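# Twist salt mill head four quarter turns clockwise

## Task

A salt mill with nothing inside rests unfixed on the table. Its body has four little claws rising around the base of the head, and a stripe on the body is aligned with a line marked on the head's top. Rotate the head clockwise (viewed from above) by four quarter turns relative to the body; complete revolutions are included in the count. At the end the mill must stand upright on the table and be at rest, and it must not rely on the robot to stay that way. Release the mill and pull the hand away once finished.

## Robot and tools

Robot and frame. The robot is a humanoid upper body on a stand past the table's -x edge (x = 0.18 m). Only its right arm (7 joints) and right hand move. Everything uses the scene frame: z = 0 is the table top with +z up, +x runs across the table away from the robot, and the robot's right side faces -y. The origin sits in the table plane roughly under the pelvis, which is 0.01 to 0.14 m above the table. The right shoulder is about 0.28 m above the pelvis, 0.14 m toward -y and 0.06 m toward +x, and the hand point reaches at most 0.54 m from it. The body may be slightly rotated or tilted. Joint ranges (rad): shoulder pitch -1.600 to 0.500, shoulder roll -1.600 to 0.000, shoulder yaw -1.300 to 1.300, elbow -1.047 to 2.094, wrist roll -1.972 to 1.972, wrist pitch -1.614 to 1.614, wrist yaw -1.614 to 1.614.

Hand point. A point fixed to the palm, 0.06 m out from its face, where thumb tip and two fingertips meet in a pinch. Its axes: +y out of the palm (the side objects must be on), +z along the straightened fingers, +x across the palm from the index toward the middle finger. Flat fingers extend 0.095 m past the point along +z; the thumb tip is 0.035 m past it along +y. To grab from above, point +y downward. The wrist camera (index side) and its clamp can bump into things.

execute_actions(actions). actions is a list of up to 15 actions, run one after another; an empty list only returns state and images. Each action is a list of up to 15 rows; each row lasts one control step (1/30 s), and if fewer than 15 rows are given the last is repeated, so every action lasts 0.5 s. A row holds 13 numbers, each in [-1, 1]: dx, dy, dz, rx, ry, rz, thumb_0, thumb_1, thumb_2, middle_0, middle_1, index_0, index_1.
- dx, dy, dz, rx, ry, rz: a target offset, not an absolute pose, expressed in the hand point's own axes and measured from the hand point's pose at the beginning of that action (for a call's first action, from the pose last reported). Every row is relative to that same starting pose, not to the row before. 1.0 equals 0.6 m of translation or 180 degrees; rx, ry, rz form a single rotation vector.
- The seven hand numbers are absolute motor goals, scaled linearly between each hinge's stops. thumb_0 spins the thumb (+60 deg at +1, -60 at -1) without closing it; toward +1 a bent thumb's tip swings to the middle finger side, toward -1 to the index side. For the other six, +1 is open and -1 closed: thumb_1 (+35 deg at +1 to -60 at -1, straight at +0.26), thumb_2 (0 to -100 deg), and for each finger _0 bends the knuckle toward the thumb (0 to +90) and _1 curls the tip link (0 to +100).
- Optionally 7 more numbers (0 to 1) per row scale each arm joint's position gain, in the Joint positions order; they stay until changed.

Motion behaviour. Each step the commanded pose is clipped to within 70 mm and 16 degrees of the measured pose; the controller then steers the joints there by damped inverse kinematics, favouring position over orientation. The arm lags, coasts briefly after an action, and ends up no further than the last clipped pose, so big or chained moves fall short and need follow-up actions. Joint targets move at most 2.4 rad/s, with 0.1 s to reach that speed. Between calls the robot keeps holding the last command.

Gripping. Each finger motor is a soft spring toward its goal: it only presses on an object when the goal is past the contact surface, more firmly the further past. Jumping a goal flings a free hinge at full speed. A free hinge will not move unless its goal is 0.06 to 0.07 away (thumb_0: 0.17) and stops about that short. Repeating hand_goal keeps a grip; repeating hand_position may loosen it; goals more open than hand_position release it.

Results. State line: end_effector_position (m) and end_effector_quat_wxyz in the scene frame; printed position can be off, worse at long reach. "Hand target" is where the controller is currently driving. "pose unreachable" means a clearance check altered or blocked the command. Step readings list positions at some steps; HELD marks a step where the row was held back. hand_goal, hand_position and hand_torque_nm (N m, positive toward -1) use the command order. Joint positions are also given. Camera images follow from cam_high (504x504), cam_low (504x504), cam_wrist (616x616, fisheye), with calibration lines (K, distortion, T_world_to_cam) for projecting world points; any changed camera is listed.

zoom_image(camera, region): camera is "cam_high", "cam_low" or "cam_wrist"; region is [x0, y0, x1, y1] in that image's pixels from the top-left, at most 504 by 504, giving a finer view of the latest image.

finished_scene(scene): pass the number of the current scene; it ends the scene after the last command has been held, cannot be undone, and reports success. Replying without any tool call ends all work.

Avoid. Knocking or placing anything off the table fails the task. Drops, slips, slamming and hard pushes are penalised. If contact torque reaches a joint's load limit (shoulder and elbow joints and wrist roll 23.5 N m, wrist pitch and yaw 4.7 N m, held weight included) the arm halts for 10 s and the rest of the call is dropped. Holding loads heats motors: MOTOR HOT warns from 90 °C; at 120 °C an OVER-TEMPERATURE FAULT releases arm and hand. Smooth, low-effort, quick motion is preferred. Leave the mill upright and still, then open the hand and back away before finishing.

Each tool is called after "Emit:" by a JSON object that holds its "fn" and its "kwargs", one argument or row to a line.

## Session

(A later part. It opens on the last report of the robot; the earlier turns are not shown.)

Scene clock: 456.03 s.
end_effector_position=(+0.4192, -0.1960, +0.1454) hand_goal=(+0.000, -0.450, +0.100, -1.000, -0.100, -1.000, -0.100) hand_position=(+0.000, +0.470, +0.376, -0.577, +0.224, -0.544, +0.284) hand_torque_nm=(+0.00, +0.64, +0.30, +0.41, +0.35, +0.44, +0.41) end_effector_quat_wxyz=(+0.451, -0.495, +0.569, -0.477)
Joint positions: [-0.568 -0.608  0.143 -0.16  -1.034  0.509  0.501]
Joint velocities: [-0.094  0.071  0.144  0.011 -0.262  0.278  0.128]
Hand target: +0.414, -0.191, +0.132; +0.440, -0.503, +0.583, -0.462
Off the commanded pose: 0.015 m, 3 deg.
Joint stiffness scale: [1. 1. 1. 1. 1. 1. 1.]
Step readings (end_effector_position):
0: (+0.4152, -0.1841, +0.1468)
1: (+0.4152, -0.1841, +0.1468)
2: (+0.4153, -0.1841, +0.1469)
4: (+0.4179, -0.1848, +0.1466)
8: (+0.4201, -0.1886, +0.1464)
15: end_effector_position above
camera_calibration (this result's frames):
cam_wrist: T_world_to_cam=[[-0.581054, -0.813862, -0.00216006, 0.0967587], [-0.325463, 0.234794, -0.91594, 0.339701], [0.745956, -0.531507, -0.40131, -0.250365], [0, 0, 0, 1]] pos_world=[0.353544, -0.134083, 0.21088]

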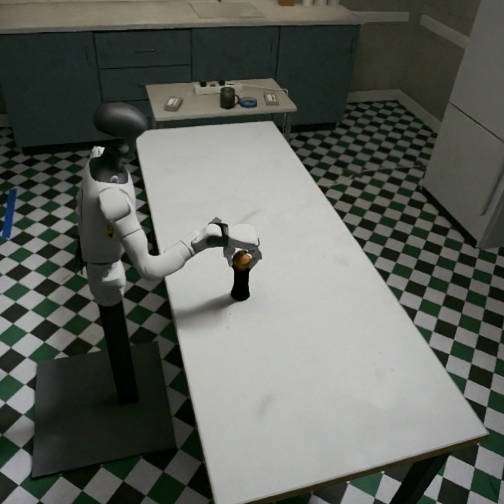

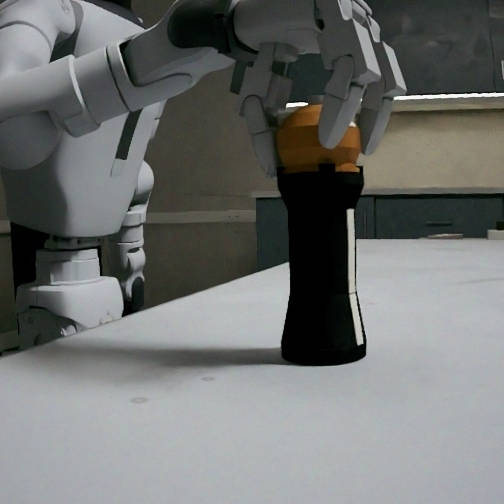

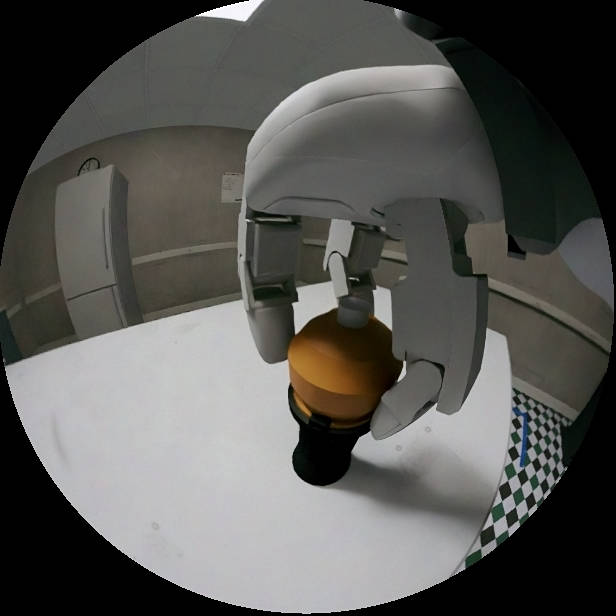

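Emit:
{"fn": "execute_actions", "kwargs": {
  "actions": [
    [[0,0,0,0,0,0,0,0.0,0.1,-0.8,0.2,-0.8,0.2],[0,0,0,0,0,0,0,0.3,0.1,-0.6,0.5,-0.6,0.5],[0,0,0,0,0,0,0,0.65,0.1,-0.35,0.8,-0.35,0.8]],
    [[0,-0.02,0,0,0,0,0,0.65,0,-0.35,0.8,-0.35,0.8],[0,-0.04,-0.005,0,0,0,0,0.65,0,-0.35,0.8,-0.35,0.8],[0,-0.06,-0.01,0,0,0,0,0.65,-0.1,-0.35,0.8,-0.35,0.8],[0,-0.07,-0.015,0,0,0,0,0.65,-0.1,-0.35,0.8,-0.35,0.8]],
    [[0,0,0,0,-0.08,-0.02,0,0.65,-0.1,-0.35,0.8,-0.35,0.8],[0,0,0,0,-0.16,-0.04,0,0.65,-0.1,-0.35,0.8,-0.35,0.8],[0,0,0,0,-0.24,-0.06,0,0.65,-0.1,-0.35,0.8,-0.35,0.8]],
    [[0,0,0,0,0,0,0,0.65,-0.1,-0.35,0.8,-0.35,0.8]]
  ]
}}

Scene clock: 539.40 s.
end_effector_position=(+0.4097, -0.1968, +0.1934) hand_goal=(+0.000, +0.650, -0.100, -0.350, +0.800, -0.350, +0.800) hand_position=(+0.000, +0.597, -0.022, -0.442, +0.725, -0.442, +0.725) hand_torque_nm=(+0.00, -0.05, +0.08, -0.09, -0.08, -0.09, -0.08) end_effector_quat_wxyz=(-0.547, +0.641, -0.385, +0.376)
Joint positions: [-0.555 -0.952 -0.028 -0.048 -0.583 -0.22   0.448]
Joint velocities: [ 0.     0.005  0.008 -0.009 -0.009  0.045  0.   ]
Hand target: +0.409, -0.197, +0.192; -0.544, +0.643, -0.386, +0.376
Off the commanded pose: 0.001 m, 0 deg.
Joint stiffness scale: [1. 1. 1. 1. 1. 1. 1.]
Step readings (end_effector_position; steps 1 to 15: 1st action; 16 to 30: 2nd action; 31 to 45: 3rd action; 46 to 60: 4th action):
0: (+0.4193, -0.1965, +0.1453)
1: (+0.4193, -0.1965, +0.1452)
2: (+0.4193, -0.1965, +0.1453)
4: (+0.4193, -0.1962, +0.1452)
8: (+0.4187, -0.1958, +0.1441)
15: (+0.4188, -0.1959, +0.1443)
16: (+0.4188, -0.1959, +0.1443)
17: (+0.4186, -0.1959, +0.1441)
19: (+0.4153, -0.1954, +0.1458)
23: (+0.4176, -0.1960, +0.1848)
30: (+0.4149, -0.1972, +0.1875)
31: (+0.4148, -0.1972, +0.1873)
32: (+0.4148, -0.1971, +0.1873)
34: (+0.4149, -0.1946, +0.1875)
38: (+0.4114, -0.1923, +0.1914)
45: (+0.4093, -0.1969, +0.1919)
46: (+0.4086, -0.1979, +0.1911)
47: (+0.4083, -0.1993, +0.1906)
49: (+0.4082, -0.2013, +0.1914)
53: (+0.4093, -0.1984, +0.1944)
60: end_effector_position above
camera_calibration (this result's frames):
cam_wrist: T_world_to_cam=[[-0.0837858, -0.993491, 0.0771703, -0.163779], [-0.344336, -0.0438068, -0.937824, 0.337813], [0.9351, -0.105149, -0.338425, -0.230213], [0, 0, 0, 1]] pos_world=[0.317871, -0.172121, 0.251538]

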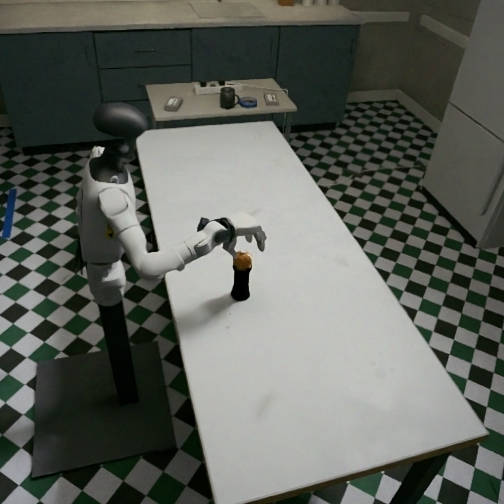

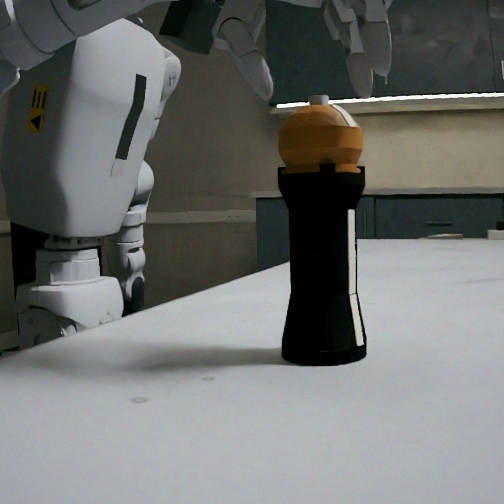

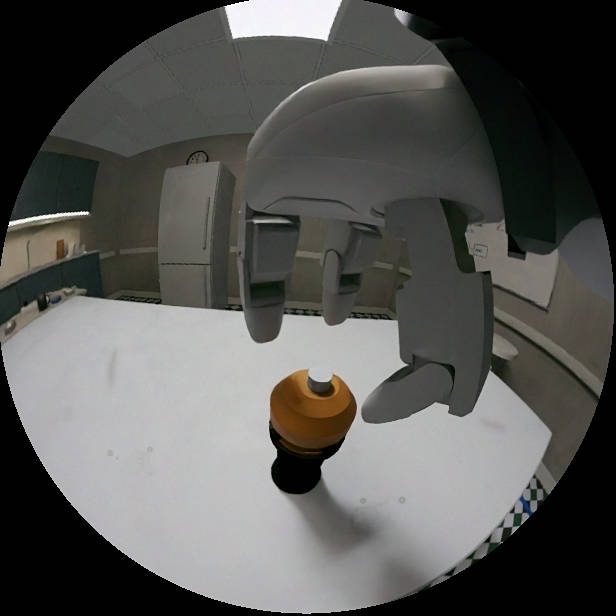

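Emit:
{"fn": "zoom_image", "kwargs": {
  "camera": "cam_low",
  "region": [260, 80, 400, 260]
}}

Region (260, 80, 400, 260) of cam_low's 504x504 image, scaled by 2.800, with more detail than that image has.

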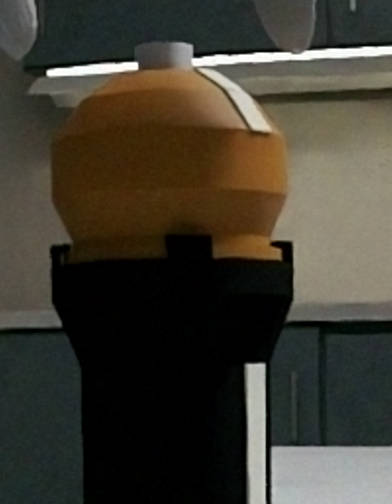

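Emit:
{"fn": "execute_actions", "kwargs": {
  "actions": [
    [[-0.005,0,0.003,-0.007,-0.021,0.002,0,0.65,-0.1,-0.35,0.8,-0.35,0.8],[-0.011,0.001,0.006,-0.014,-0.042,0.004,0,0.65,-0.1,-0.35,0.8,-0.35,0.8],[-0.016,0.001,0.009,-0.021,-0.064,0.007,0,0.65,-0.1,-0.35,0.8,-0.35,0.8],[-0.022,0.002,0.0125,-0.028,-0.085,0.009,0,0.65,-0.1,-0.35,0.8,-0.35,0.8]],
    [[0,0,0,0,0,0,0,0.65,-0.1,-0.35,0.8,-0.35,0.8]]
  ]
}}

Scene clock: 570.87 s.
end_effector_position=(+0.4111, -0.1830, +0.1913) hand_goal=(+0.000, +0.650, -0.100, -0.350, +0.800, -0.350, +0.800) hand_position=(+0.000, +0.597, -0.023, -0.441, +0.725, -0.442, +0.725) hand_torque_nm=(+0.00, -0.05, +0.08, -0.09, -0.08, -0.09, -0.08) end_effector_quat_wxyz=(-0.569, +0.704, -0.331, +0.267)
Joint positions: [-0.773 -0.997  0.097  0.303 -0.415 -0.62   0.516]
Joint velocities: [-0.009  0.018 -0.009 -0.002 -0.005  0.     0.   ]
Hand target: +0.411, -0.183, +0.192; -0.569, +0.703, -0.331, +0.268
Off the commanded pose: 0.000 m, 0 deg.
Joint stiffness scale: [1. 1. 1. 1. 1. 1. 1.]
Step readings (end_effector_position; steps 1 to 15: 1st action; 16 to 30: 2nd action):
0: (+0.4097, -0.1968, +0.1933)
1: (+0.4097, -0.1968, +0.1933)
2: (+0.4097, -0.1967, +0.1932)
4: (+0.4092, -0.1945, +0.1913)
8: (+0.4097, -0.1853, +0.1938)
15: (+0.4113, -0.1830, +0.1916)
16: (+0.4111, -0.1832, +0.1912)
17: (+0.4111, -0.1832, +0.1911)
19: (+0.4111, -0.1831, +0.1912)
23: (+0.4111, -0.1830, +0.1913)
30: end_effector_position above
camera_calibration (this result's frames):
cam_wrist: T_world_to_cam=[[0.177369, -0.981649, 0.0700373, -0.253598], [-0.422614, -0.140243, -0.895393, 0.343379], [0.888784, 0.129217, -0.439733, -0.149477], [0, 0, 0, 1]] pos_world=[0.32295, -0.181473, 0.25949]

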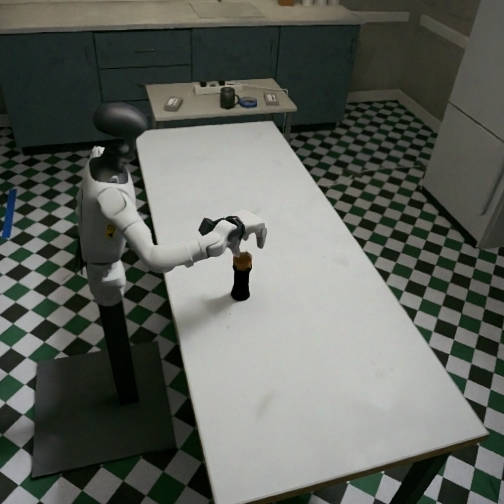

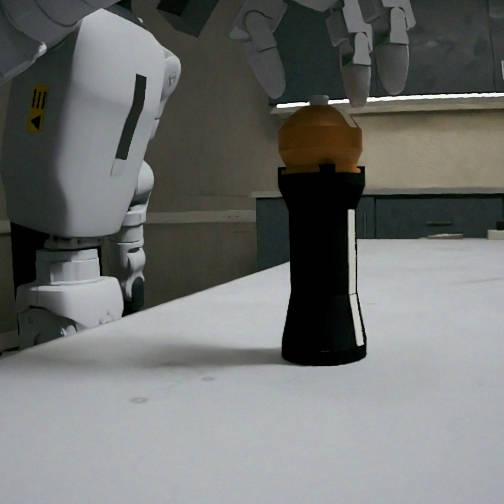

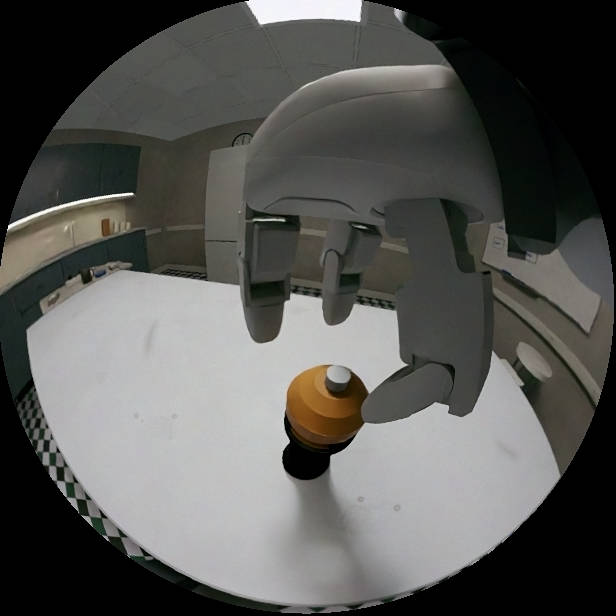

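Emit:
{"fn": "execute_actions", "kwargs": {
  "actions": [
    [[0,0,0,0,0,0,0,0.95,-0.1,-0.35,0.8,-0.35,0.8]],
    [[0,0.009,0.002,0,0,0,0,0.95,-0.1,-0.35,0.8,-0.35,0.8],[0,0.018,0.004,0,0,0,0,0.95,-0.1,-0.35,0.8,-0.35,0.8],[0,0.027,0.006,0,0,0,0,0.95,-0.1,-0.35,0.8,-0.35,0.8],[0,0.036,0.008,0,0,0,0,0.95,-0.1,-0.35,0.8,-0.35,0.8],[0,0.045,0.0095,0,0,0,0,0.95,-0.1,-0.35,0.8,-0.35,0.8],[0,0.052,0.011,0,0,0,0,0.95,-0.1,-0.35,0.8,-0.35,0.8]],
    [[0,0,0,0,0,0,0,0.95,-0.1,-0.35,0.8,-0.35,0.8]]
  ]
}}

Emit:
{"fn": "zoom_image", "kwargs": {
  "camera": "cam_low",
  "region": [200, 0, 450, 250]
}}

Scene clock: 587.13 s.
end_effector_position=(+0.4108, -0.1818, +0.1594) hand_goal=(+0.000, +0.950, -0.100, -0.350, +0.800, -0.350, +0.800) hand_position=(+0.000, +0.848, -0.024, -0.440, +0.725, -0.440, +0.725) hand_torque_nm=(+0.00, -0.10, +0.08, -0.09, -0.08, -0.09, -0.08) end_effector_quat_wxyz=(-0.571, +0.702, -0.334, +0.265)
Joint positions: [-0.727 -0.95   0.128  0.363 -0.513 -0.665  0.388]
Joint velocities: [ 0.    -0.003  0.009  0.005 -0.005  0.     0.   ]
Hand target: +0.410, -0.182, +0.159; -0.570, +0.702, -0.334, +0.264
Off the commanded pose: 0.001 m, 0 deg.
Joint stiffness scale: [1. 1. 1. 1. 1. 1. 1.]
Step readings (end_effector_position; steps 1 to 15: 1st action; 16 to 30: 2nd action; 31 to 45: 3rd action):
0: (+0.4111, -0.1830, +0.1913)
1: (+0.4111, -0.1830, +0.1913)
2: (+0.4111, -0.1830, +0.1913)
4: (+0.4111, -0.1830, +0.1913)
8: (+0.4111, -0.1830, +0.1913)
15: (+0.4111, -0.1830, +0.1913)
16: (+0.4111, -0.1830, +0.1913)
17: (+0.4113, -0.1829, +0.1914)
19: (+0.4128, -0.1828, +0.1895)
23: (+0.4100, -0.1831, +0.1659)
30: (+0.4104, -0.1819, +0.1586)
31: (+0.4108, -0.1818, +0.1593)
32: (+0.4108, -0.1818, +0.1594)
34: (+0.4108, -0.1818, +0.1594)
38: (+0.4108, -0.1818, +0.1594)
45: end_effector_position above
camera_calibration (this result's frames):
cam_wrist: T_world_to_cam=[[0.176651, -0.982385, 0.0609469, -0.248495], [-0.426697, -0.132233, -0.894675, 0.317866], [0.886975, 0.132039, -0.44254, -0.161706], [0, 0, 0, 1]] pos_world=[0.322958, -0.180734, 0.22797]

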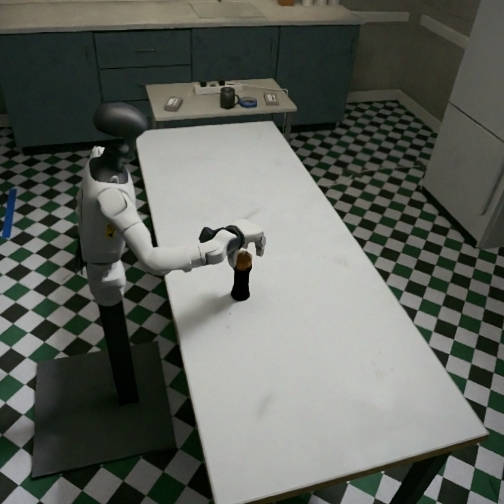

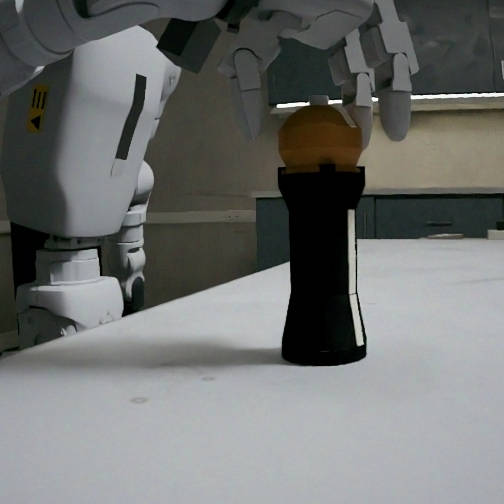

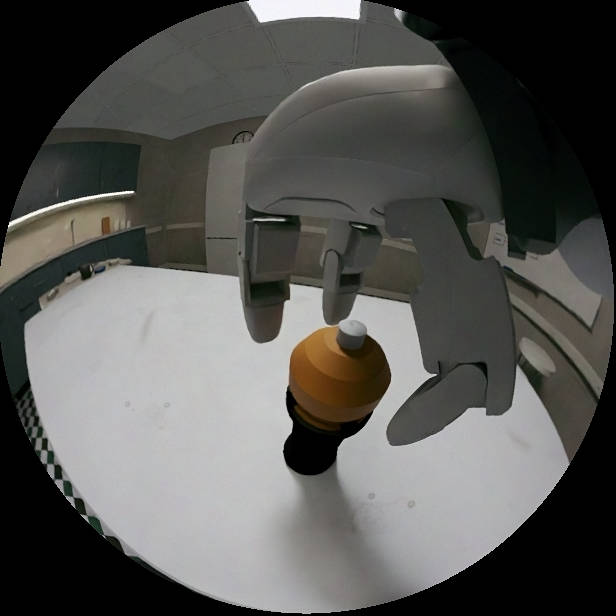

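Region (200, 0, 450, 250) of cam_low's 504x504 image, scaled by 2.016, with more detail than that image has.

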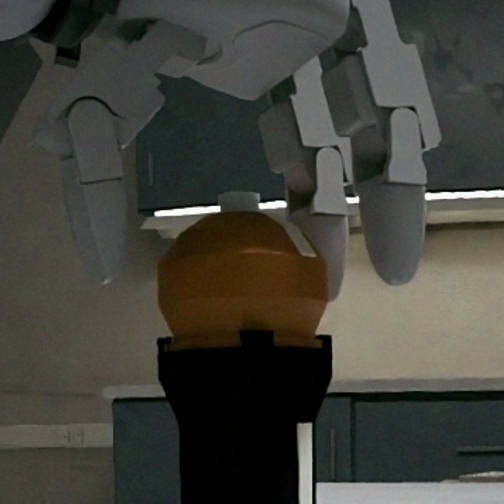

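Emit:
{"fn": "execute_actions", "kwargs": {
  "actions": [
    [[0,0.002,0,0,0,0,0,0.8,-0.1,-0.45,0.7,-0.45,0.7],[0,0.004,0.001,0,0,0,0,0.7,-0.1,-0.5,0.62,-0.5,0.62],[0,0.005,0.001,0,0,0,0,0.6,-0.1,-0.55,0.55,-0.55,0.55],[0,0.005,0.001,0,0,0,0,0.5,-0.1,-0.58,0.5,-0.58,0.5],[0,0.005,0.001,0,0,0,0,0.45,-0.1,-0.61,0.46,-0.61,0.46],[0,0.005,0.001,0,0,0,0,0.4,-0.1,-0.64,0.42,-0.64,0.42],[0,0.005,0.001,0,0,0,0,0.35,-0.1,-0.67,0.38,-0.67,0.38],[0,0.005,0.001,0,0,0,0,0.3,-0.1,-0.70,0.34,-0.70,0.34],[0,0.005,0.001,0,0,0,0,0.25,-0.1,-0.73,0.3,-0.73,0.3],[0,0.005,0.001,0,0,0,0,0.2,-0.1,-0.75,0.3,-0.75,0.3]],
    [[0,0,0,0,0,0,0,0.2,-0.1,-0.75,0.3,-0.75,0.3]]
  ]
}}

Emit:
{"fn": "zoom_image", "kwargs": {
  "camera": "cam_low",
  "region": [200, 0, 450, 250]
}}

Scene clock: 599.63 s.
end_effector_position=(+0.4109, -0.1830, +0.1575) hand_goal=(+0.000, +0.200, -0.100, -0.750, +0.300, -0.750, +0.300) hand_position=(+0.000, +0.607, -0.024, -0.568, +0.461, -0.561, +0.472) hand_torque_nm=(+0.00, +0.42, +0.08, +0.18, +0.17, +0.18, +0.19) end_effector_quat_wxyz=(-0.570, +0.702, -0.335, +0.266)
Joint positions: [-0.724 -0.949  0.129  0.369 -0.519 -0.666  0.379]
Joint velocities: [ 0.002 -0.02  -0.012 -0.011  0.002  0.     0.   ]
Hand target: +0.411, -0.183, +0.158; -0.570, +0.701, -0.335, +0.266
Off the commanded pose: 0.000 m, 0 deg.
Joint stiffness scale: [1. 1. 1. 1. 1. 1. 1.]
Step readings (end_effector_position; steps 1 to 15: 1st action; 16 to 30: 2nd action):
0: (+0.4108, -0.1818, +0.1594)
1: (+0.4108, -0.1818, +0.1594)
2: (+0.4108, -0.1818, +0.1594)
4: (+0.4114, -0.1818, +0.1595)
8: (+0.4111, -0.1827, +0.1580)
15: (+0.4109, -0.1829, +0.1575)
16: (+0.4109, -0.1829, +0.1575)
17: (+0.4109, -0.1829, +0.1575)
19: (+0.4109, -0.1830, +0.1575)
23: (+0.4109, -0.1830, +0.1575)
30: end_effector_position above
camera_calibration (this result's frames):
cam_wrist: T_world_to_cam=[[0.17259, -0.983086, 0.0612811, -0.248097], [-0.427634, -0.13083, -0.894434, 0.316669], [0.887323, 0.128164, -0.442981, -0.16321], [0, 0, 0, 1]] pos_world=[0.323057, -0.181553, 0.226144]

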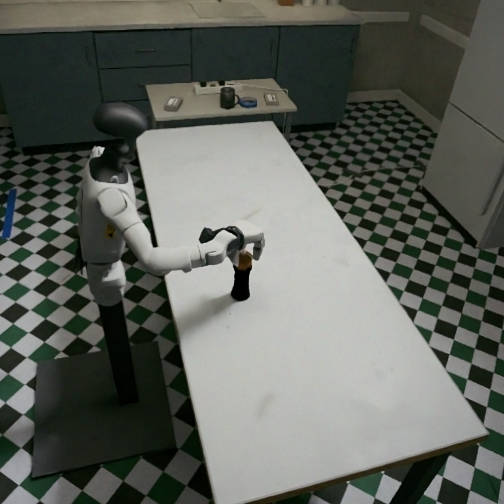

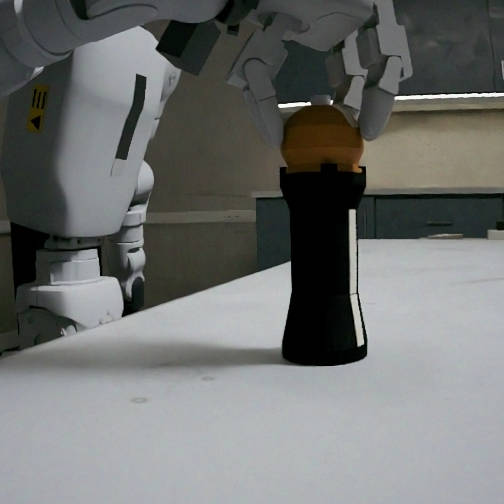

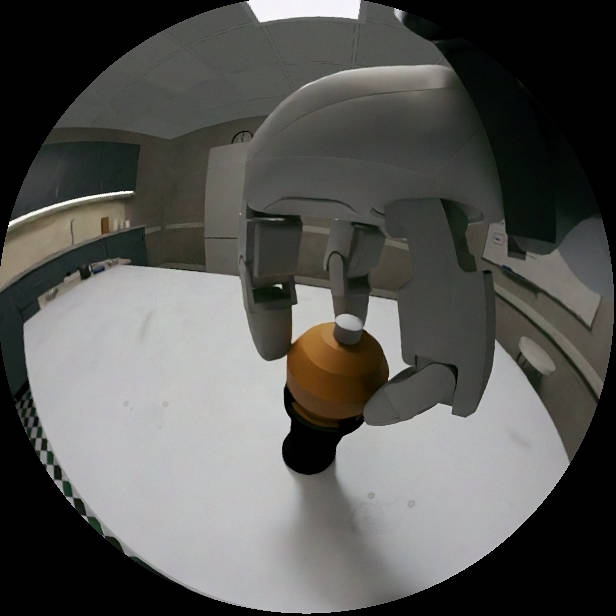

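Region (200, 0, 450, 250) of cam_low's 504x504 image, scaled by 2.016, with more detail than that image has.

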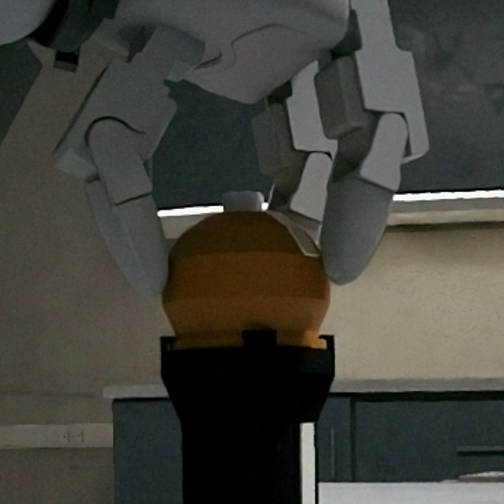

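Emit:
{"fn": "execute_actions", "kwargs": {
  "actions": [
    [[0,0,0,0,0,0,0,0.2,-0.15,-0.82,0.2,-0.82,0.2],[0,0,0,0,0,0,0,0.15,-0.2,-0.9,0.1,-0.9,0.1],[0,0,0,0,0,0,0,0.05,-0.25,-0.95,0.05,-0.95,0.05],[0,0,0,0,0,0,0,-0.05,-0.3,-1,0,-1,0],[0,0,0,0,0,0,0,-0.15,-0.35,-1,-0.1,-1,-0.1]],
    [[0,0.004,0.001,0,0,0,0,-0.15,-0.35,-1,-0.1,-1,-0.1],[0,0.008,0.002,0,0,0,0,-0.15,-0.35,-1,-0.1,-1,-0.1],[0,0.012,0.003,0,0,0,0,-0.15,-0.35,-1,-0.1,-1,-0.1],[0,0.016,0.003,0,0,0,0,-0.15,-0.35,-1,-0.1,-1,-0.1],[0,0.020,0.004,0,0,0,0,-0.15,-0.35,-1,-0.1,-1,-0.1],[0,0.024,0.005,0,0,0,0,-0.15,-0.35,-1,-0.1,-1,-0.1],[0,0.028,0.006,0,0,0,0,-0.15,-0.35,-1,-0.1,-1,-0.1],[0,0.030,0.006,0,0,0,0,-0.15,-0.35,-1,-0.1,-1,-0.1]]
  ]
}}

Emit:
{"fn": "zoom_image", "kwargs": {
  "camera": "cam_low",
  "region": [200, 0, 450, 250]
}}

Scene clock: 611.43 s.
end_effector_position=(+0.4161, -0.1827, +0.1573) hand_goal=(+0.000, -0.150, -0.350, -1.000, -0.100, -1.000, -0.100) hand_position=(+0.000, +0.607, -0.024, -0.568, +0.318, -0.561, +0.361) hand_torque_nm=(+0.00, +0.64, +0.35, +0.42, +0.45, +0.42, +0.49) end_effector_quat_wxyz=(-0.582, +0.693, -0.322, +0.280)
Joint positions: [-0.726 -0.944  0.133  0.395 -0.562 -0.69   0.299]
Joint velocities: [-0.023  0.     0.02   0.006 -0.002 -0.004 -0.007]
Hand target: +0.410, -0.183, +0.139; -0.570, +0.701, -0.337, +0.265
Off the commanded pose: 0.020 m, 3 deg.
Joint stiffness scale: [1. 1. 1. 1. 1. 1. 1.]
Step readings (end_effector_position; steps 1 to 15: 1st action; 16 to 30: 2nd action):
0: (+0.4109, -0.1830, +0.1575)
1: (+0.4109, -0.1830, +0.1575)
2: (+0.4107, -0.1831, +0.1571)
4: (+0.4107, -0.1831, +0.1571)
8: (+0.4105, -0.1832, +0.1569)
15: (+0.4105, -0.1832, +0.1569)
16: (+0.4105, -0.1832, +0.1569)
17: (+0.4106, -0.1832, +0.1569)
19: (+0.4116, -0.1831, +0.1566)
23: (+0.4139, -0.1826, +0.1568)
30: end_effector_position above
camera_calibration (this result's frames):
cam_wrist: T_world_to_cam=[[0.172884, -0.983189, 0.0587483, -0.248492], [-0.384754, -0.122322, -0.914878, 0.305682], [0.906684, 0.135564, -0.399433, -0.181474], [0, 0, 0, 1]] pos_world=[0.325112, -0.182322, 0.221774]

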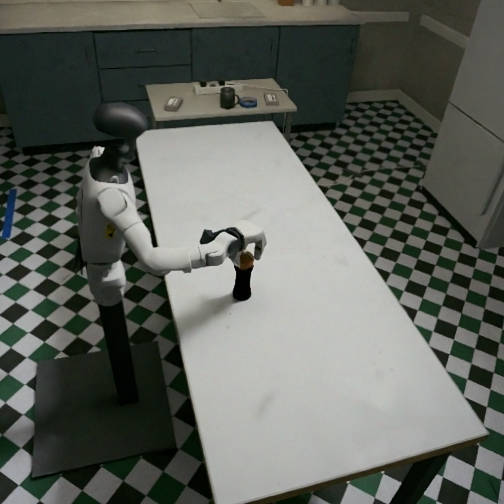

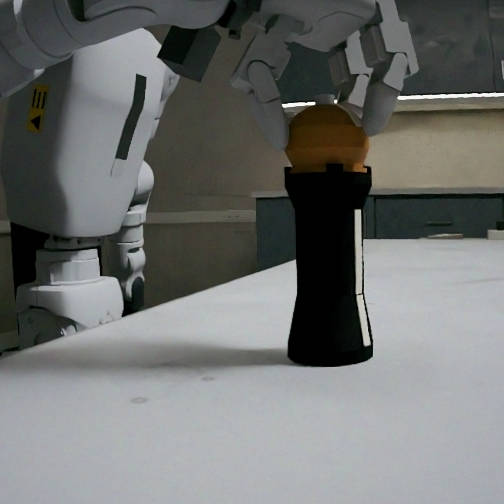

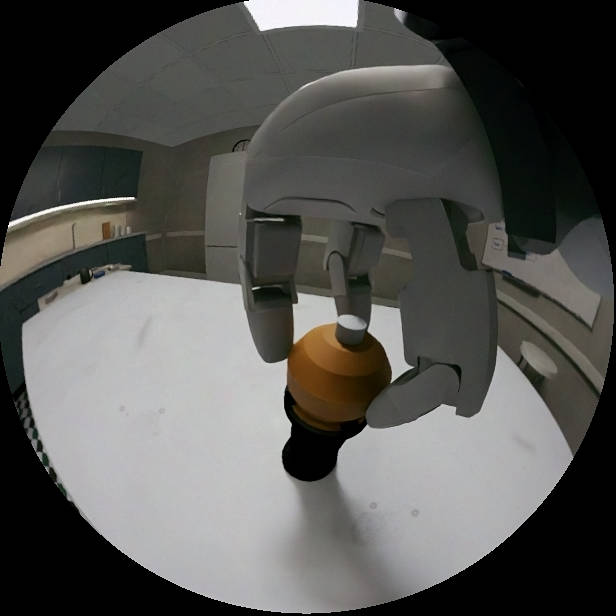

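Region (200, 0, 450, 250) of cam_low's 504x504 image, scaled by 2.016, with more detail than that image has.

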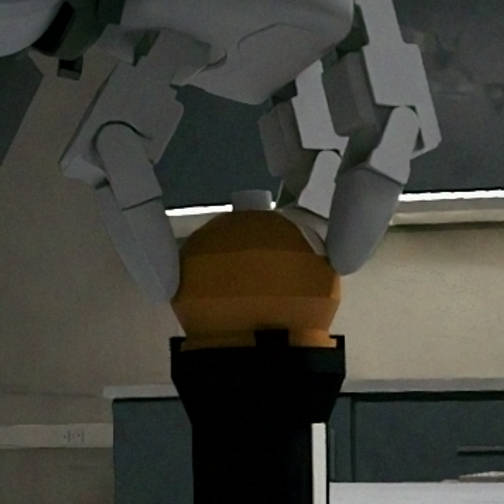

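Emit:
{"fn": "execute_actions", "kwargs": {
  "actions": [
    [[-0.010,0.035,-0.005,-0.013,0,0,0,-0.15,-0.35,-1,-0.1,-1,-0.1],[-0.010,0.035,-0.006,-0.013,0.014,0.002,0,-0.15,-0.35,-1,-0.1,-1,-0.1],[-0.008,0.035,-0.007,-0.013,0.027,0.005,0,-0.15,-0.35,-1,-0.1,-1,-0.1],[-0.0065,0.035,-0.0075,-0.013,0.041,0.007,0,-0.15,-0.35,-1,-0.1,-1,-0.1],[-0.005,0.036,-0.008,-0.013,0.055,0.009,0,-0.15,-0.35,-1,-0.1,-1,-0.1],[-0.0035,0.036,-0.009,-0.013,0.068,0.012,0,-0.15,-0.35,-1,-0.1,-1,-0.1],[-0.002,0.036,-0.010,-0.013,0.082,0.014,0,-0.15,-0.35,-1,-0.1,-1,-0.1],[-0.0005,0.036,-0.011,-0.013,0.096,0.016,0,-0.15,-0.35,-1,-0.1,-1,-0.1],[0.001,0.037,-0.012,-0.013,0.110,0.019,0,-0.15,-0.35,-1,-0.1,-1,-0.1],[0.002,0.037,-0.013,-0.013,0.123,0.021,0,-0.15,-0.35,-1,-0.1,-1,-0.1],[0.003,0.037,-0.014,-0.013,0.137,0.023,0,-0.15,-0.35,-1,-0.1,-1,-0.1],[0.004,0.037,-0.015,-0.013,0.151,0.026,0,-0.15,-0.35,-1,-0.1,-1,-0.1],[0.005,0.037,-0.016,-0.013,0.165,0.028,0,-0.15,-0.35,-1,-0.1,-1,-0.1]]
  ]
}}

Emit:
{"fn": "zoom_image", "kwargs": {
  "camera": "cam_low",
  "region": [200, 0, 450, 250]
}}

Scene clock: 654.70 s.
end_effector_position=(+0.4144, -0.1971, +0.1578) hand_goal=(+0.000, -0.150, -0.350, -1.000, -0.100, -1.000, -0.100) hand_position=(+0.000, +0.607, -0.024, -0.568, +0.317, -0.561, +0.360) hand_torque_nm=(+0.00, +0.64, +0.35, +0.42, +0.45, +0.42, +0.49) end_effector_quat_wxyz=(-0.523, +0.604, -0.454, +0.394)
Joint positions: [-0.524 -0.847  0.048 -0.053 -0.689 -0.018  0.395]
Joint velocities: [ 0.189  0.5   -0.006 -0.934 -0.758  1.847  0.399]
Hand target: +0.407, -0.193, +0.139; -0.493, +0.595, -0.493, +0.400
Off the commanded pose: 0.022 m, 8 deg.
Joint stiffness scale: [1. 1. 1. 1. 1. 1. 1.]
Step readings (end_effector_position):
0: (+0.4161, -0.1827, +0.1573)
1: (+0.4161, -0.1827, +0.1573)
2: (+0.4161, -0.1827, +0.1573)
4: (+0.4155, -0.1830, +0.1575)
8: (+0.4150, -0.1877, +0.1579)
15: end_effector_position above
camera_calibration (this result's frames):
cam_wrist: T_world_to_cam=[[-0.233452, -0.971675, 0.036721, -0.0881775], [-0.38356, 0.0573195, -0.921736, 0.339668], [0.893522, -0.229266, -0.386077, -0.246385], [0, 0, 0, 1]] pos_world=[0.329848, -0.161637, 0.221199]

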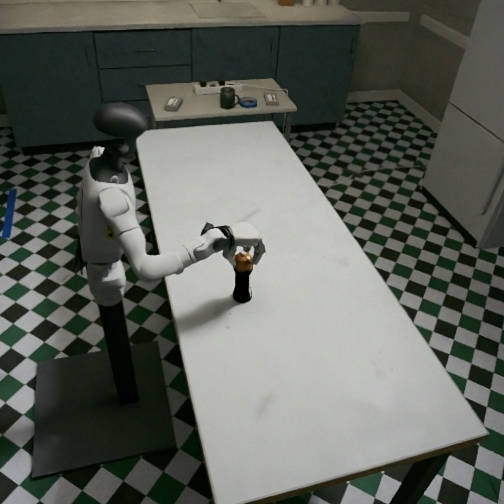

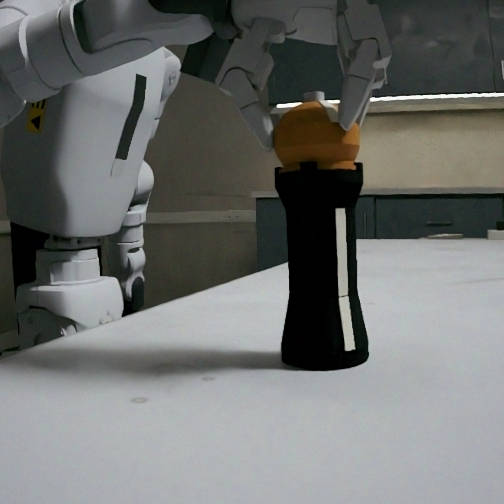

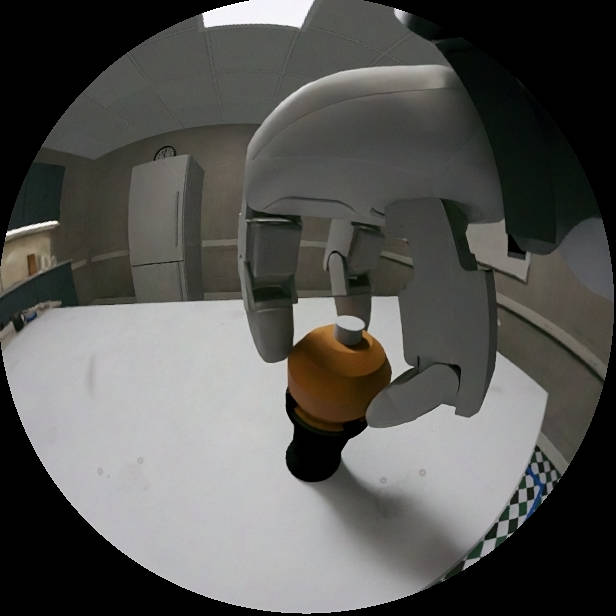

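Region (200, 0, 450, 250) of cam_low's 504x504 image, scaled by 2.016, with more detail than that image has.

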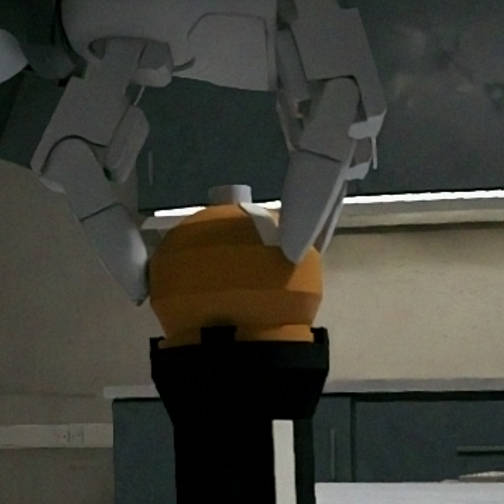

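Emit:
{"fn": "execute_actions", "kwargs": {
  "actions": [
    [[-0.003,0.035,-0.010,0,0,0,0,-0.15,-0.4,-1,-0.15,-1,-0.15],[-0.003,0.040,-0.012,0,0,0,0,-0.15,-0.4,-1,-0.15,-1,-0.15],[-0.003,0.045,-0.013,0,0,0,0,-0.15,-0.4,-1,-0.15,-1,-0.15],[-0.004,0.050,-0.015,0,0,0,0,-0.15,-0.4,-1,-0.15,-1,-0.15],[-0.004,0.055,-0.016,0,0,0,0,-0.15,-0.4,-1,-0.15,-1,-0.15],[-0.004,0.060,-0.018,0,0,0,0,-0.15,-0.4,-1,-0.15,-1,-0.15],[-0.005,0.065,-0.019,0,0,0,0,-0.15,-0.4,-1,-0.15,-1,-0.15],[-0.005,0.071,-0.021,0,0,0,0,-0.15,-0.4,-1,-0.15,-1,-0.15]]
  ]
}}

Emit:
{"fn": "zoom_image", "kwargs": {
  "camera": "cam_low",
  "region": [200, 0, 450, 250]
}}

Scene clock: 742.33 s.
end_effector_position=(+0.4131, -0.1979, +0.1592) hand_goal=(+0.000, -0.150, -0.400, -1.000, -0.150, -1.000, -0.150) hand_position=(+0.000, +0.607, -0.024, -0.568, +0.281, -0.561, +0.340) hand_torque_nm=(+0.00, +0.64, +0.40, +0.42, +0.46, +0.42, +0.53) end_effector_quat_wxyz=(+0.556, -0.573, +0.418, -0.433)
Joint positions: [-0.426 -0.837  0.031 -0.106 -0.738 -0.024  0.213]
Joint velocities: [ 0.012 -0.011  0.018  0.009  0.015  0.    -0.017]
Hand target: +0.394, -0.200, +0.119; +0.524, -0.601, +0.457, -0.394
Off the commanded pose: 0.045 m, 8 deg.
Joint stiffness scale: [1. 1. 1. 1. 1. 1. 1.]
Step readings (end_effector_position):
0: (+0.4151, -0.2003, +0.1576)
1: (+0.4151, -0.2003, +0.1576)
2: (+0.4151, -0.2002, +0.1577)
4: (+0.4154, -0.1986, +0.1588)
8: (+0.4135, -0.1984, +0.1592)
15: end_effector_position above
camera_calibration (this result's frames):
cam_wrist: T_world_to_cam=[[-0.235468, -0.971877, -0.00312516, -0.0821708], [-0.251635, 0.0640719, -0.965699, 0.294368], [0.938741, -0.226605, -0.259645, -0.283185], [0, 0, 0, 1]] pos_world=[0.320562, -0.162892, 0.210487]

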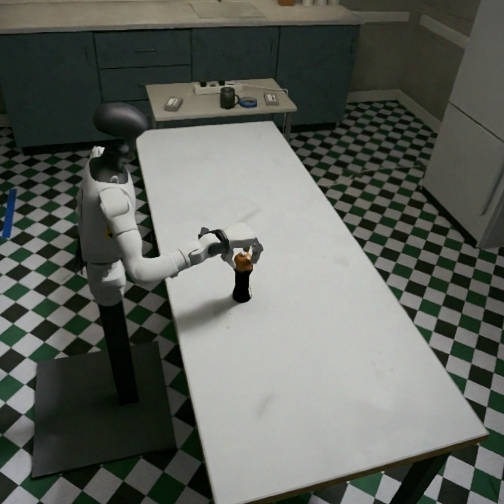

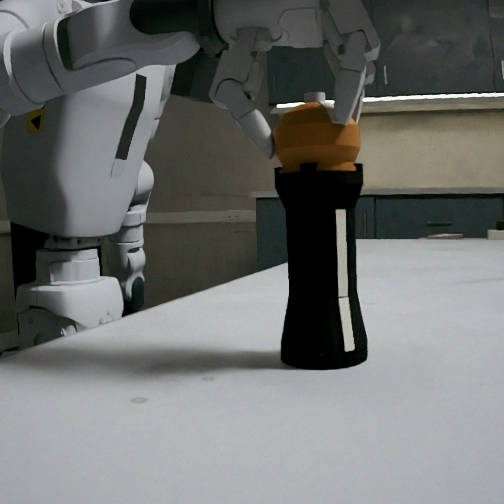

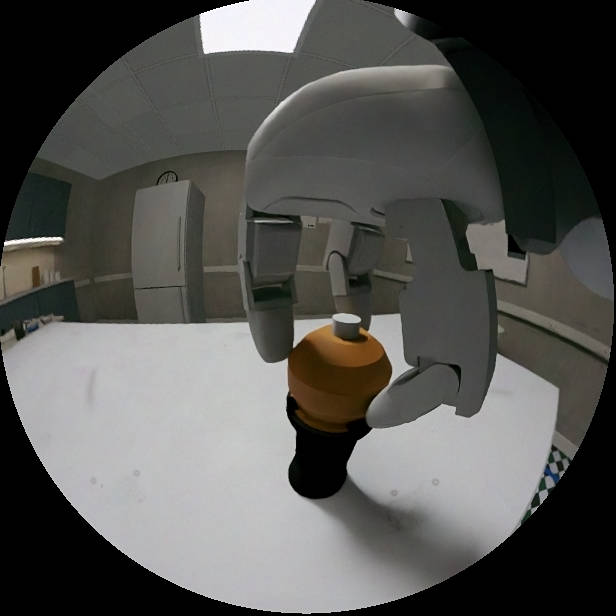

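Region (200, 0, 450, 250) of cam_low's 504x504 image, scaled by 2.016, with more detail than that image has.

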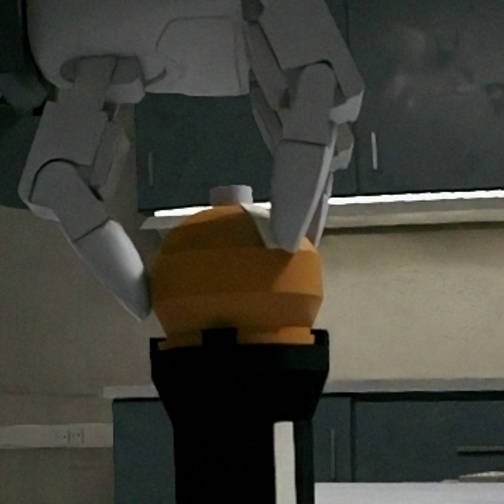

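Emit:
{"fn": "execute_actions", "kwargs": {
  "actions": [
    [[-0.0075,0.067,-0.031,-0.044,0,0,0,-0.15,-0.4,-1,-0.15,-1,-0.15],[-0.0066,0.067,-0.031,-0.044,0.008,0.001,0,-0.15,-0.4,-1,-0.15,-1,-0.15],[-0.0058,0.067,-0.031,-0.044,0.016,0.001,0,-0.15,-0.4,-1,-0.15,-1,-0.15],[-0.005,0.067,-0.032,-0.044,0.024,0.002,0,-0.15,-0.4,-1,-0.15,-1,-0.15],[-0.004,0.067,-0.032,-0.044,0.032,0.002,0,-0.15,-0.4,-1,-0.15,-1,-0.15],[-0.003,0.067,-0.032,-0.044,0.040,0.003,0,-0.15,-0.4,-1,-0.15,-1,-0.15],[-0.002,0.067,-0.033,-0.044,0.048,0.004,0,-0.15,-0.4,-1,-0.15,-1,-0.15],[-0.0015,0.067,-0.033,-0.044,0.056,0.004,0,-0.15,-0.4,-1,-0.15,-1,-0.15],[-0.0005,0.067,-0.033,-0.044,0.064,0.005,0,-0.15,-0.4,-1,-0.15,-1,-0.15],[0.0003,0.067,-0.034,-0.044,0.072,0.005,0,-0.15,-0.4,-1,-0.15,-1,-0.15],[0.001,0.067,-0.034,-0.044,0.080,0.006,0,-0.15,-0.4,-1,-0.15,-1,-0.15],[0.002,0.067,-0.034,-0.044,0.088,0.006,0,-0.15,-0.4,-1,-0.15,-1,-0.15],[0.003,0.067,-0.035,-0.044,0.096,0.007,0,-0.15,-0.4,-1,-0.15,-1,-0.15],[0.004,0.067,-0.035,-0.044,0.104,0.008,0,-0.15,-0.4,-1,-0.15,-1,-0.15],[0.0045,0.067,-0.035,-0.044,0.111,0.008,0,-0.15,-0.4,-1,-0.15,-1,-0.15]]
  ]
}}

Emit:
{"fn": "zoom_image", "kwargs": {
  "camera": "cam_low",
  "region": [200, 60, 450, 310]
}}

Scene clock: 764.80 s.
end_effector_position=(+0.4100, -0.2083, +0.1585) hand_goal=(+0.000, -0.150, -0.400, -1.000, -0.150, -1.000, -0.150) hand_position=(+0.000, +0.607, -0.024, -0.568, +0.281, -0.561, +0.340) hand_torque_nm=(+0.00, +0.64, +0.40, +0.42, +0.46, +0.42, +0.53) end_effector_quat_wxyz=(+0.490, -0.512, +0.487, -0.511)
Joint positions: [-0.423 -0.722  0.101 -0.262 -0.965  0.381  0.32 ]
Joint velocities: [-0.127  0.348  0.249 -0.183 -0.704  1.021  0.338]
Hand target: +0.393, -0.206, +0.121; +0.446, -0.523, +0.542, -0.483
Off the commanded pose: 0.043 m, 9 deg.
Joint stiffness scale: [1. 1. 1. 1. 1. 1. 1.]
Step readings (end_effector_position):
0: (+0.4131, -0.1978, +0.1592)
1: (+0.4131, -0.1978, +0.1592)
2: (+0.4131, -0.1978, +0.1592)
4: (+0.4122, -0.1981, +0.1593)
8: (+0.4113, -0.2013, +0.1591)
15: end_effector_position above
camera_calibration (this result's frames):
cam_wrist: T_world_to_cam=[[-0.490324, -0.871534, 0.00335581, 0.0313029], [-0.216041, 0.117813, -0.96925, 0.29082], [0.844339, -0.475972, -0.246054, -0.298207], [0, 0, 0, 1]] pos_world=[0.329965, -0.148919, 0.208397]

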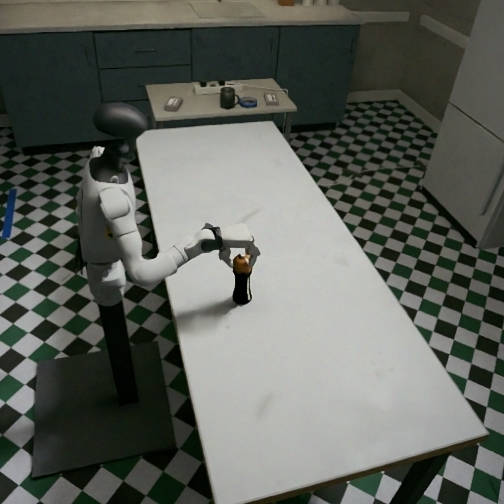

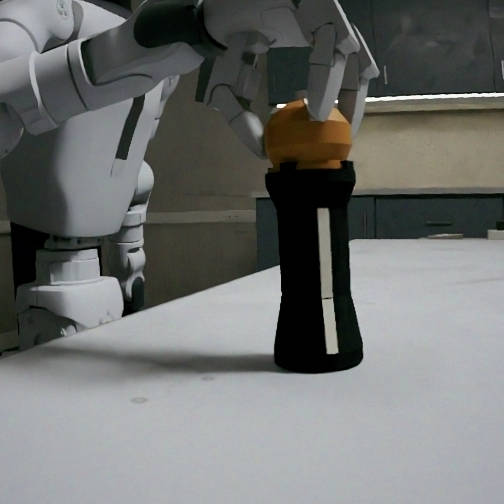

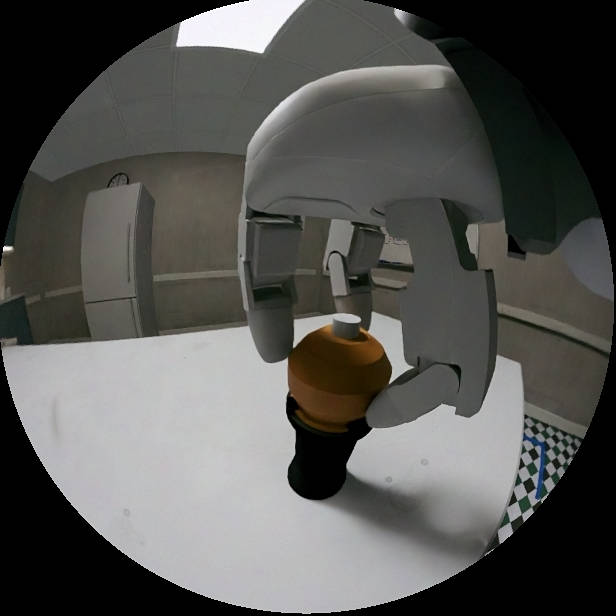

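Region (200, 60, 450, 310) of cam_low's 504x504 image, scaled by 2.016, with more detail than that image has.

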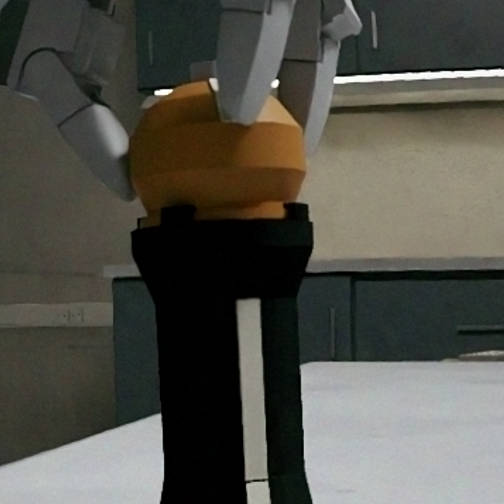

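Emit:
{"fn": "execute_actions", "kwargs": {
  "actions": [
    [[0,0.04,-0.02,0,0,0,0,-0.15,-0.4,-1,-0.15,-1,-0.15],[0,0.02,-0.01,0,0,0,0,-0.15,-0.4,-1,-0.15,-1,-0.15],[0,0,0,0,0,0,0,-0.15,-0.4,-1,-0.15,-1,-0.15],[0,0,0,0,0,0,0,-0.15,-0.4,-1,-0.15,-1,-0.15],[0,0,0,0,0,0,0,0.2,-0.3,-0.8,0.1,-0.8,0.1],[0,0,0,0,0,0,0,0.5,-0.1,-0.6,0.4,-0.6,0.4],[0,0,0,0,0,0,0,0.8,0,-0.4,0.6,-0.4,0.6],[0,0,0,0,0,0,0,0.95,0,-0.3,0.8,-0.3,0.8]],
    [[0,-0.03,0,0,0,0,0,0.95,0,-0.3,0.8,-0.3,0.8],[0,-0.06,0,0,0,0,0,0.95,0,-0.3,0.8,-0.3,0.8],[0,-0.09,0,0,0,0,0,0.95,0,-0.3,0.8,-0.3,0.8],[0,-0.12,0,0,0,0,0,0.95,0,-0.3,0.8,-0.3,0.8]],
    [[0,0,0,0,0,0,0,0.5,1,0.5,1,0.5,1]]
  ]
}}

Scene clock: 853.50 s.
end_effector_position=(+0.4079, -0.2038, +0.2300) hand_goal=(+0.000, +0.500, +1.000, +0.500, +1.000, +0.500, +1.000) hand_position=(+0.000, +0.574, +0.923, +0.372, +0.919, +0.372, +0.919) hand_torque_nm=(+0.00, +0.08, -0.08, -0.12, -0.09, -0.12, -0.09) end_effector_quat_wxyz=(+0.487, -0.517, +0.481, -0.514)
Joint positions: [-0.587 -0.836  0.044 -0.415 -0.946  0.465  0.637]
Joint velocities: [0.008 0.    0.002 0.    0.    0.    0.   ]
Hand target: +0.408, -0.204, +0.231; +0.488, -0.516, +0.480, -0.515
Off the commanded pose: 0.001 m, 0 deg.
Joint stiffness scale: [1. 1. 1. 1. 1. 1. 1.]
Step readings (end_effector_position; steps 1 to 15: 1st action; 16 to 30: 2nd action; 31 to 45: 3rd action):
0: (+0.4098, -0.2109, +0.1582)
1: (+0.4098, -0.2109, +0.1582)
2: (+0.4099, -0.2109, +0.1582)
4: (+0.4103, -0.2095, +0.1590)
8: (+0.4105, -0.2087, +0.1600)
15: (+0.4100, -0.2082, +0.1587)
16: (+0.4100, -0.2082, +0.1587)
17: (+0.4097, -0.2082, +0.1585)
19: (+0.4064, -0.2073, +0.1616)
23: (+0.4101, -0.2034, +0.2212)
30: (+0.4082, -0.2039, +0.2310)
31: (+0.4078, -0.2039, +0.2299)
32: (+0.4076, -0.2039, +0.2293)
34: (+0.4078, -0.2038, +0.2298)
38: (+0.4079, -0.2038, +0.2300)
45: end_effector_position above
camera_calibration (this result's frames):
cam_wrist: T_world_to_cam=[[-0.485662, -0.87394, 0.0190181, 0.0280065], [-0.215399, 0.0985587, -0.97154, 0.355393], [0.847193, -0.475936, -0.236112, -0.280096], [0, 0, 0, 1]] pos_world=[0.327449, -0.143859, 0.278611]

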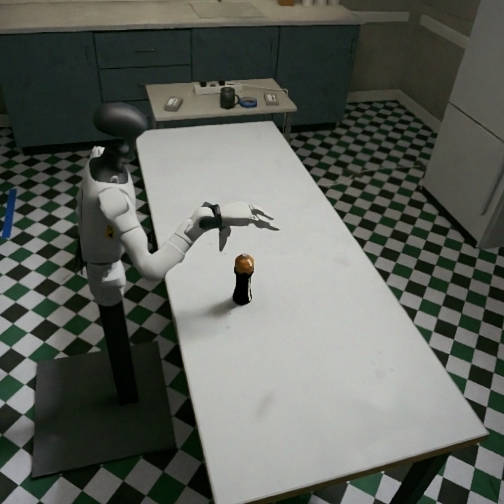

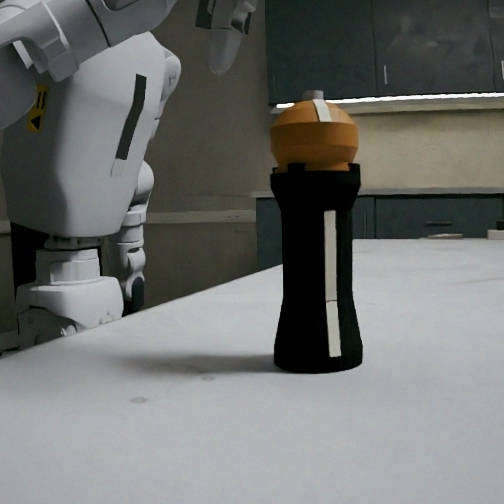

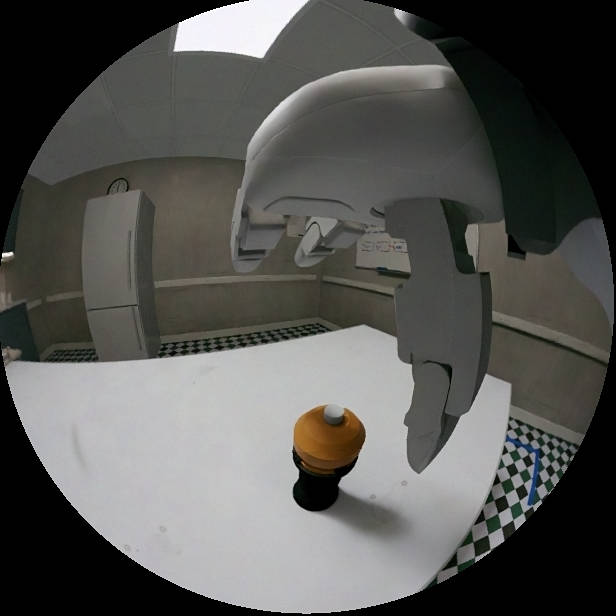

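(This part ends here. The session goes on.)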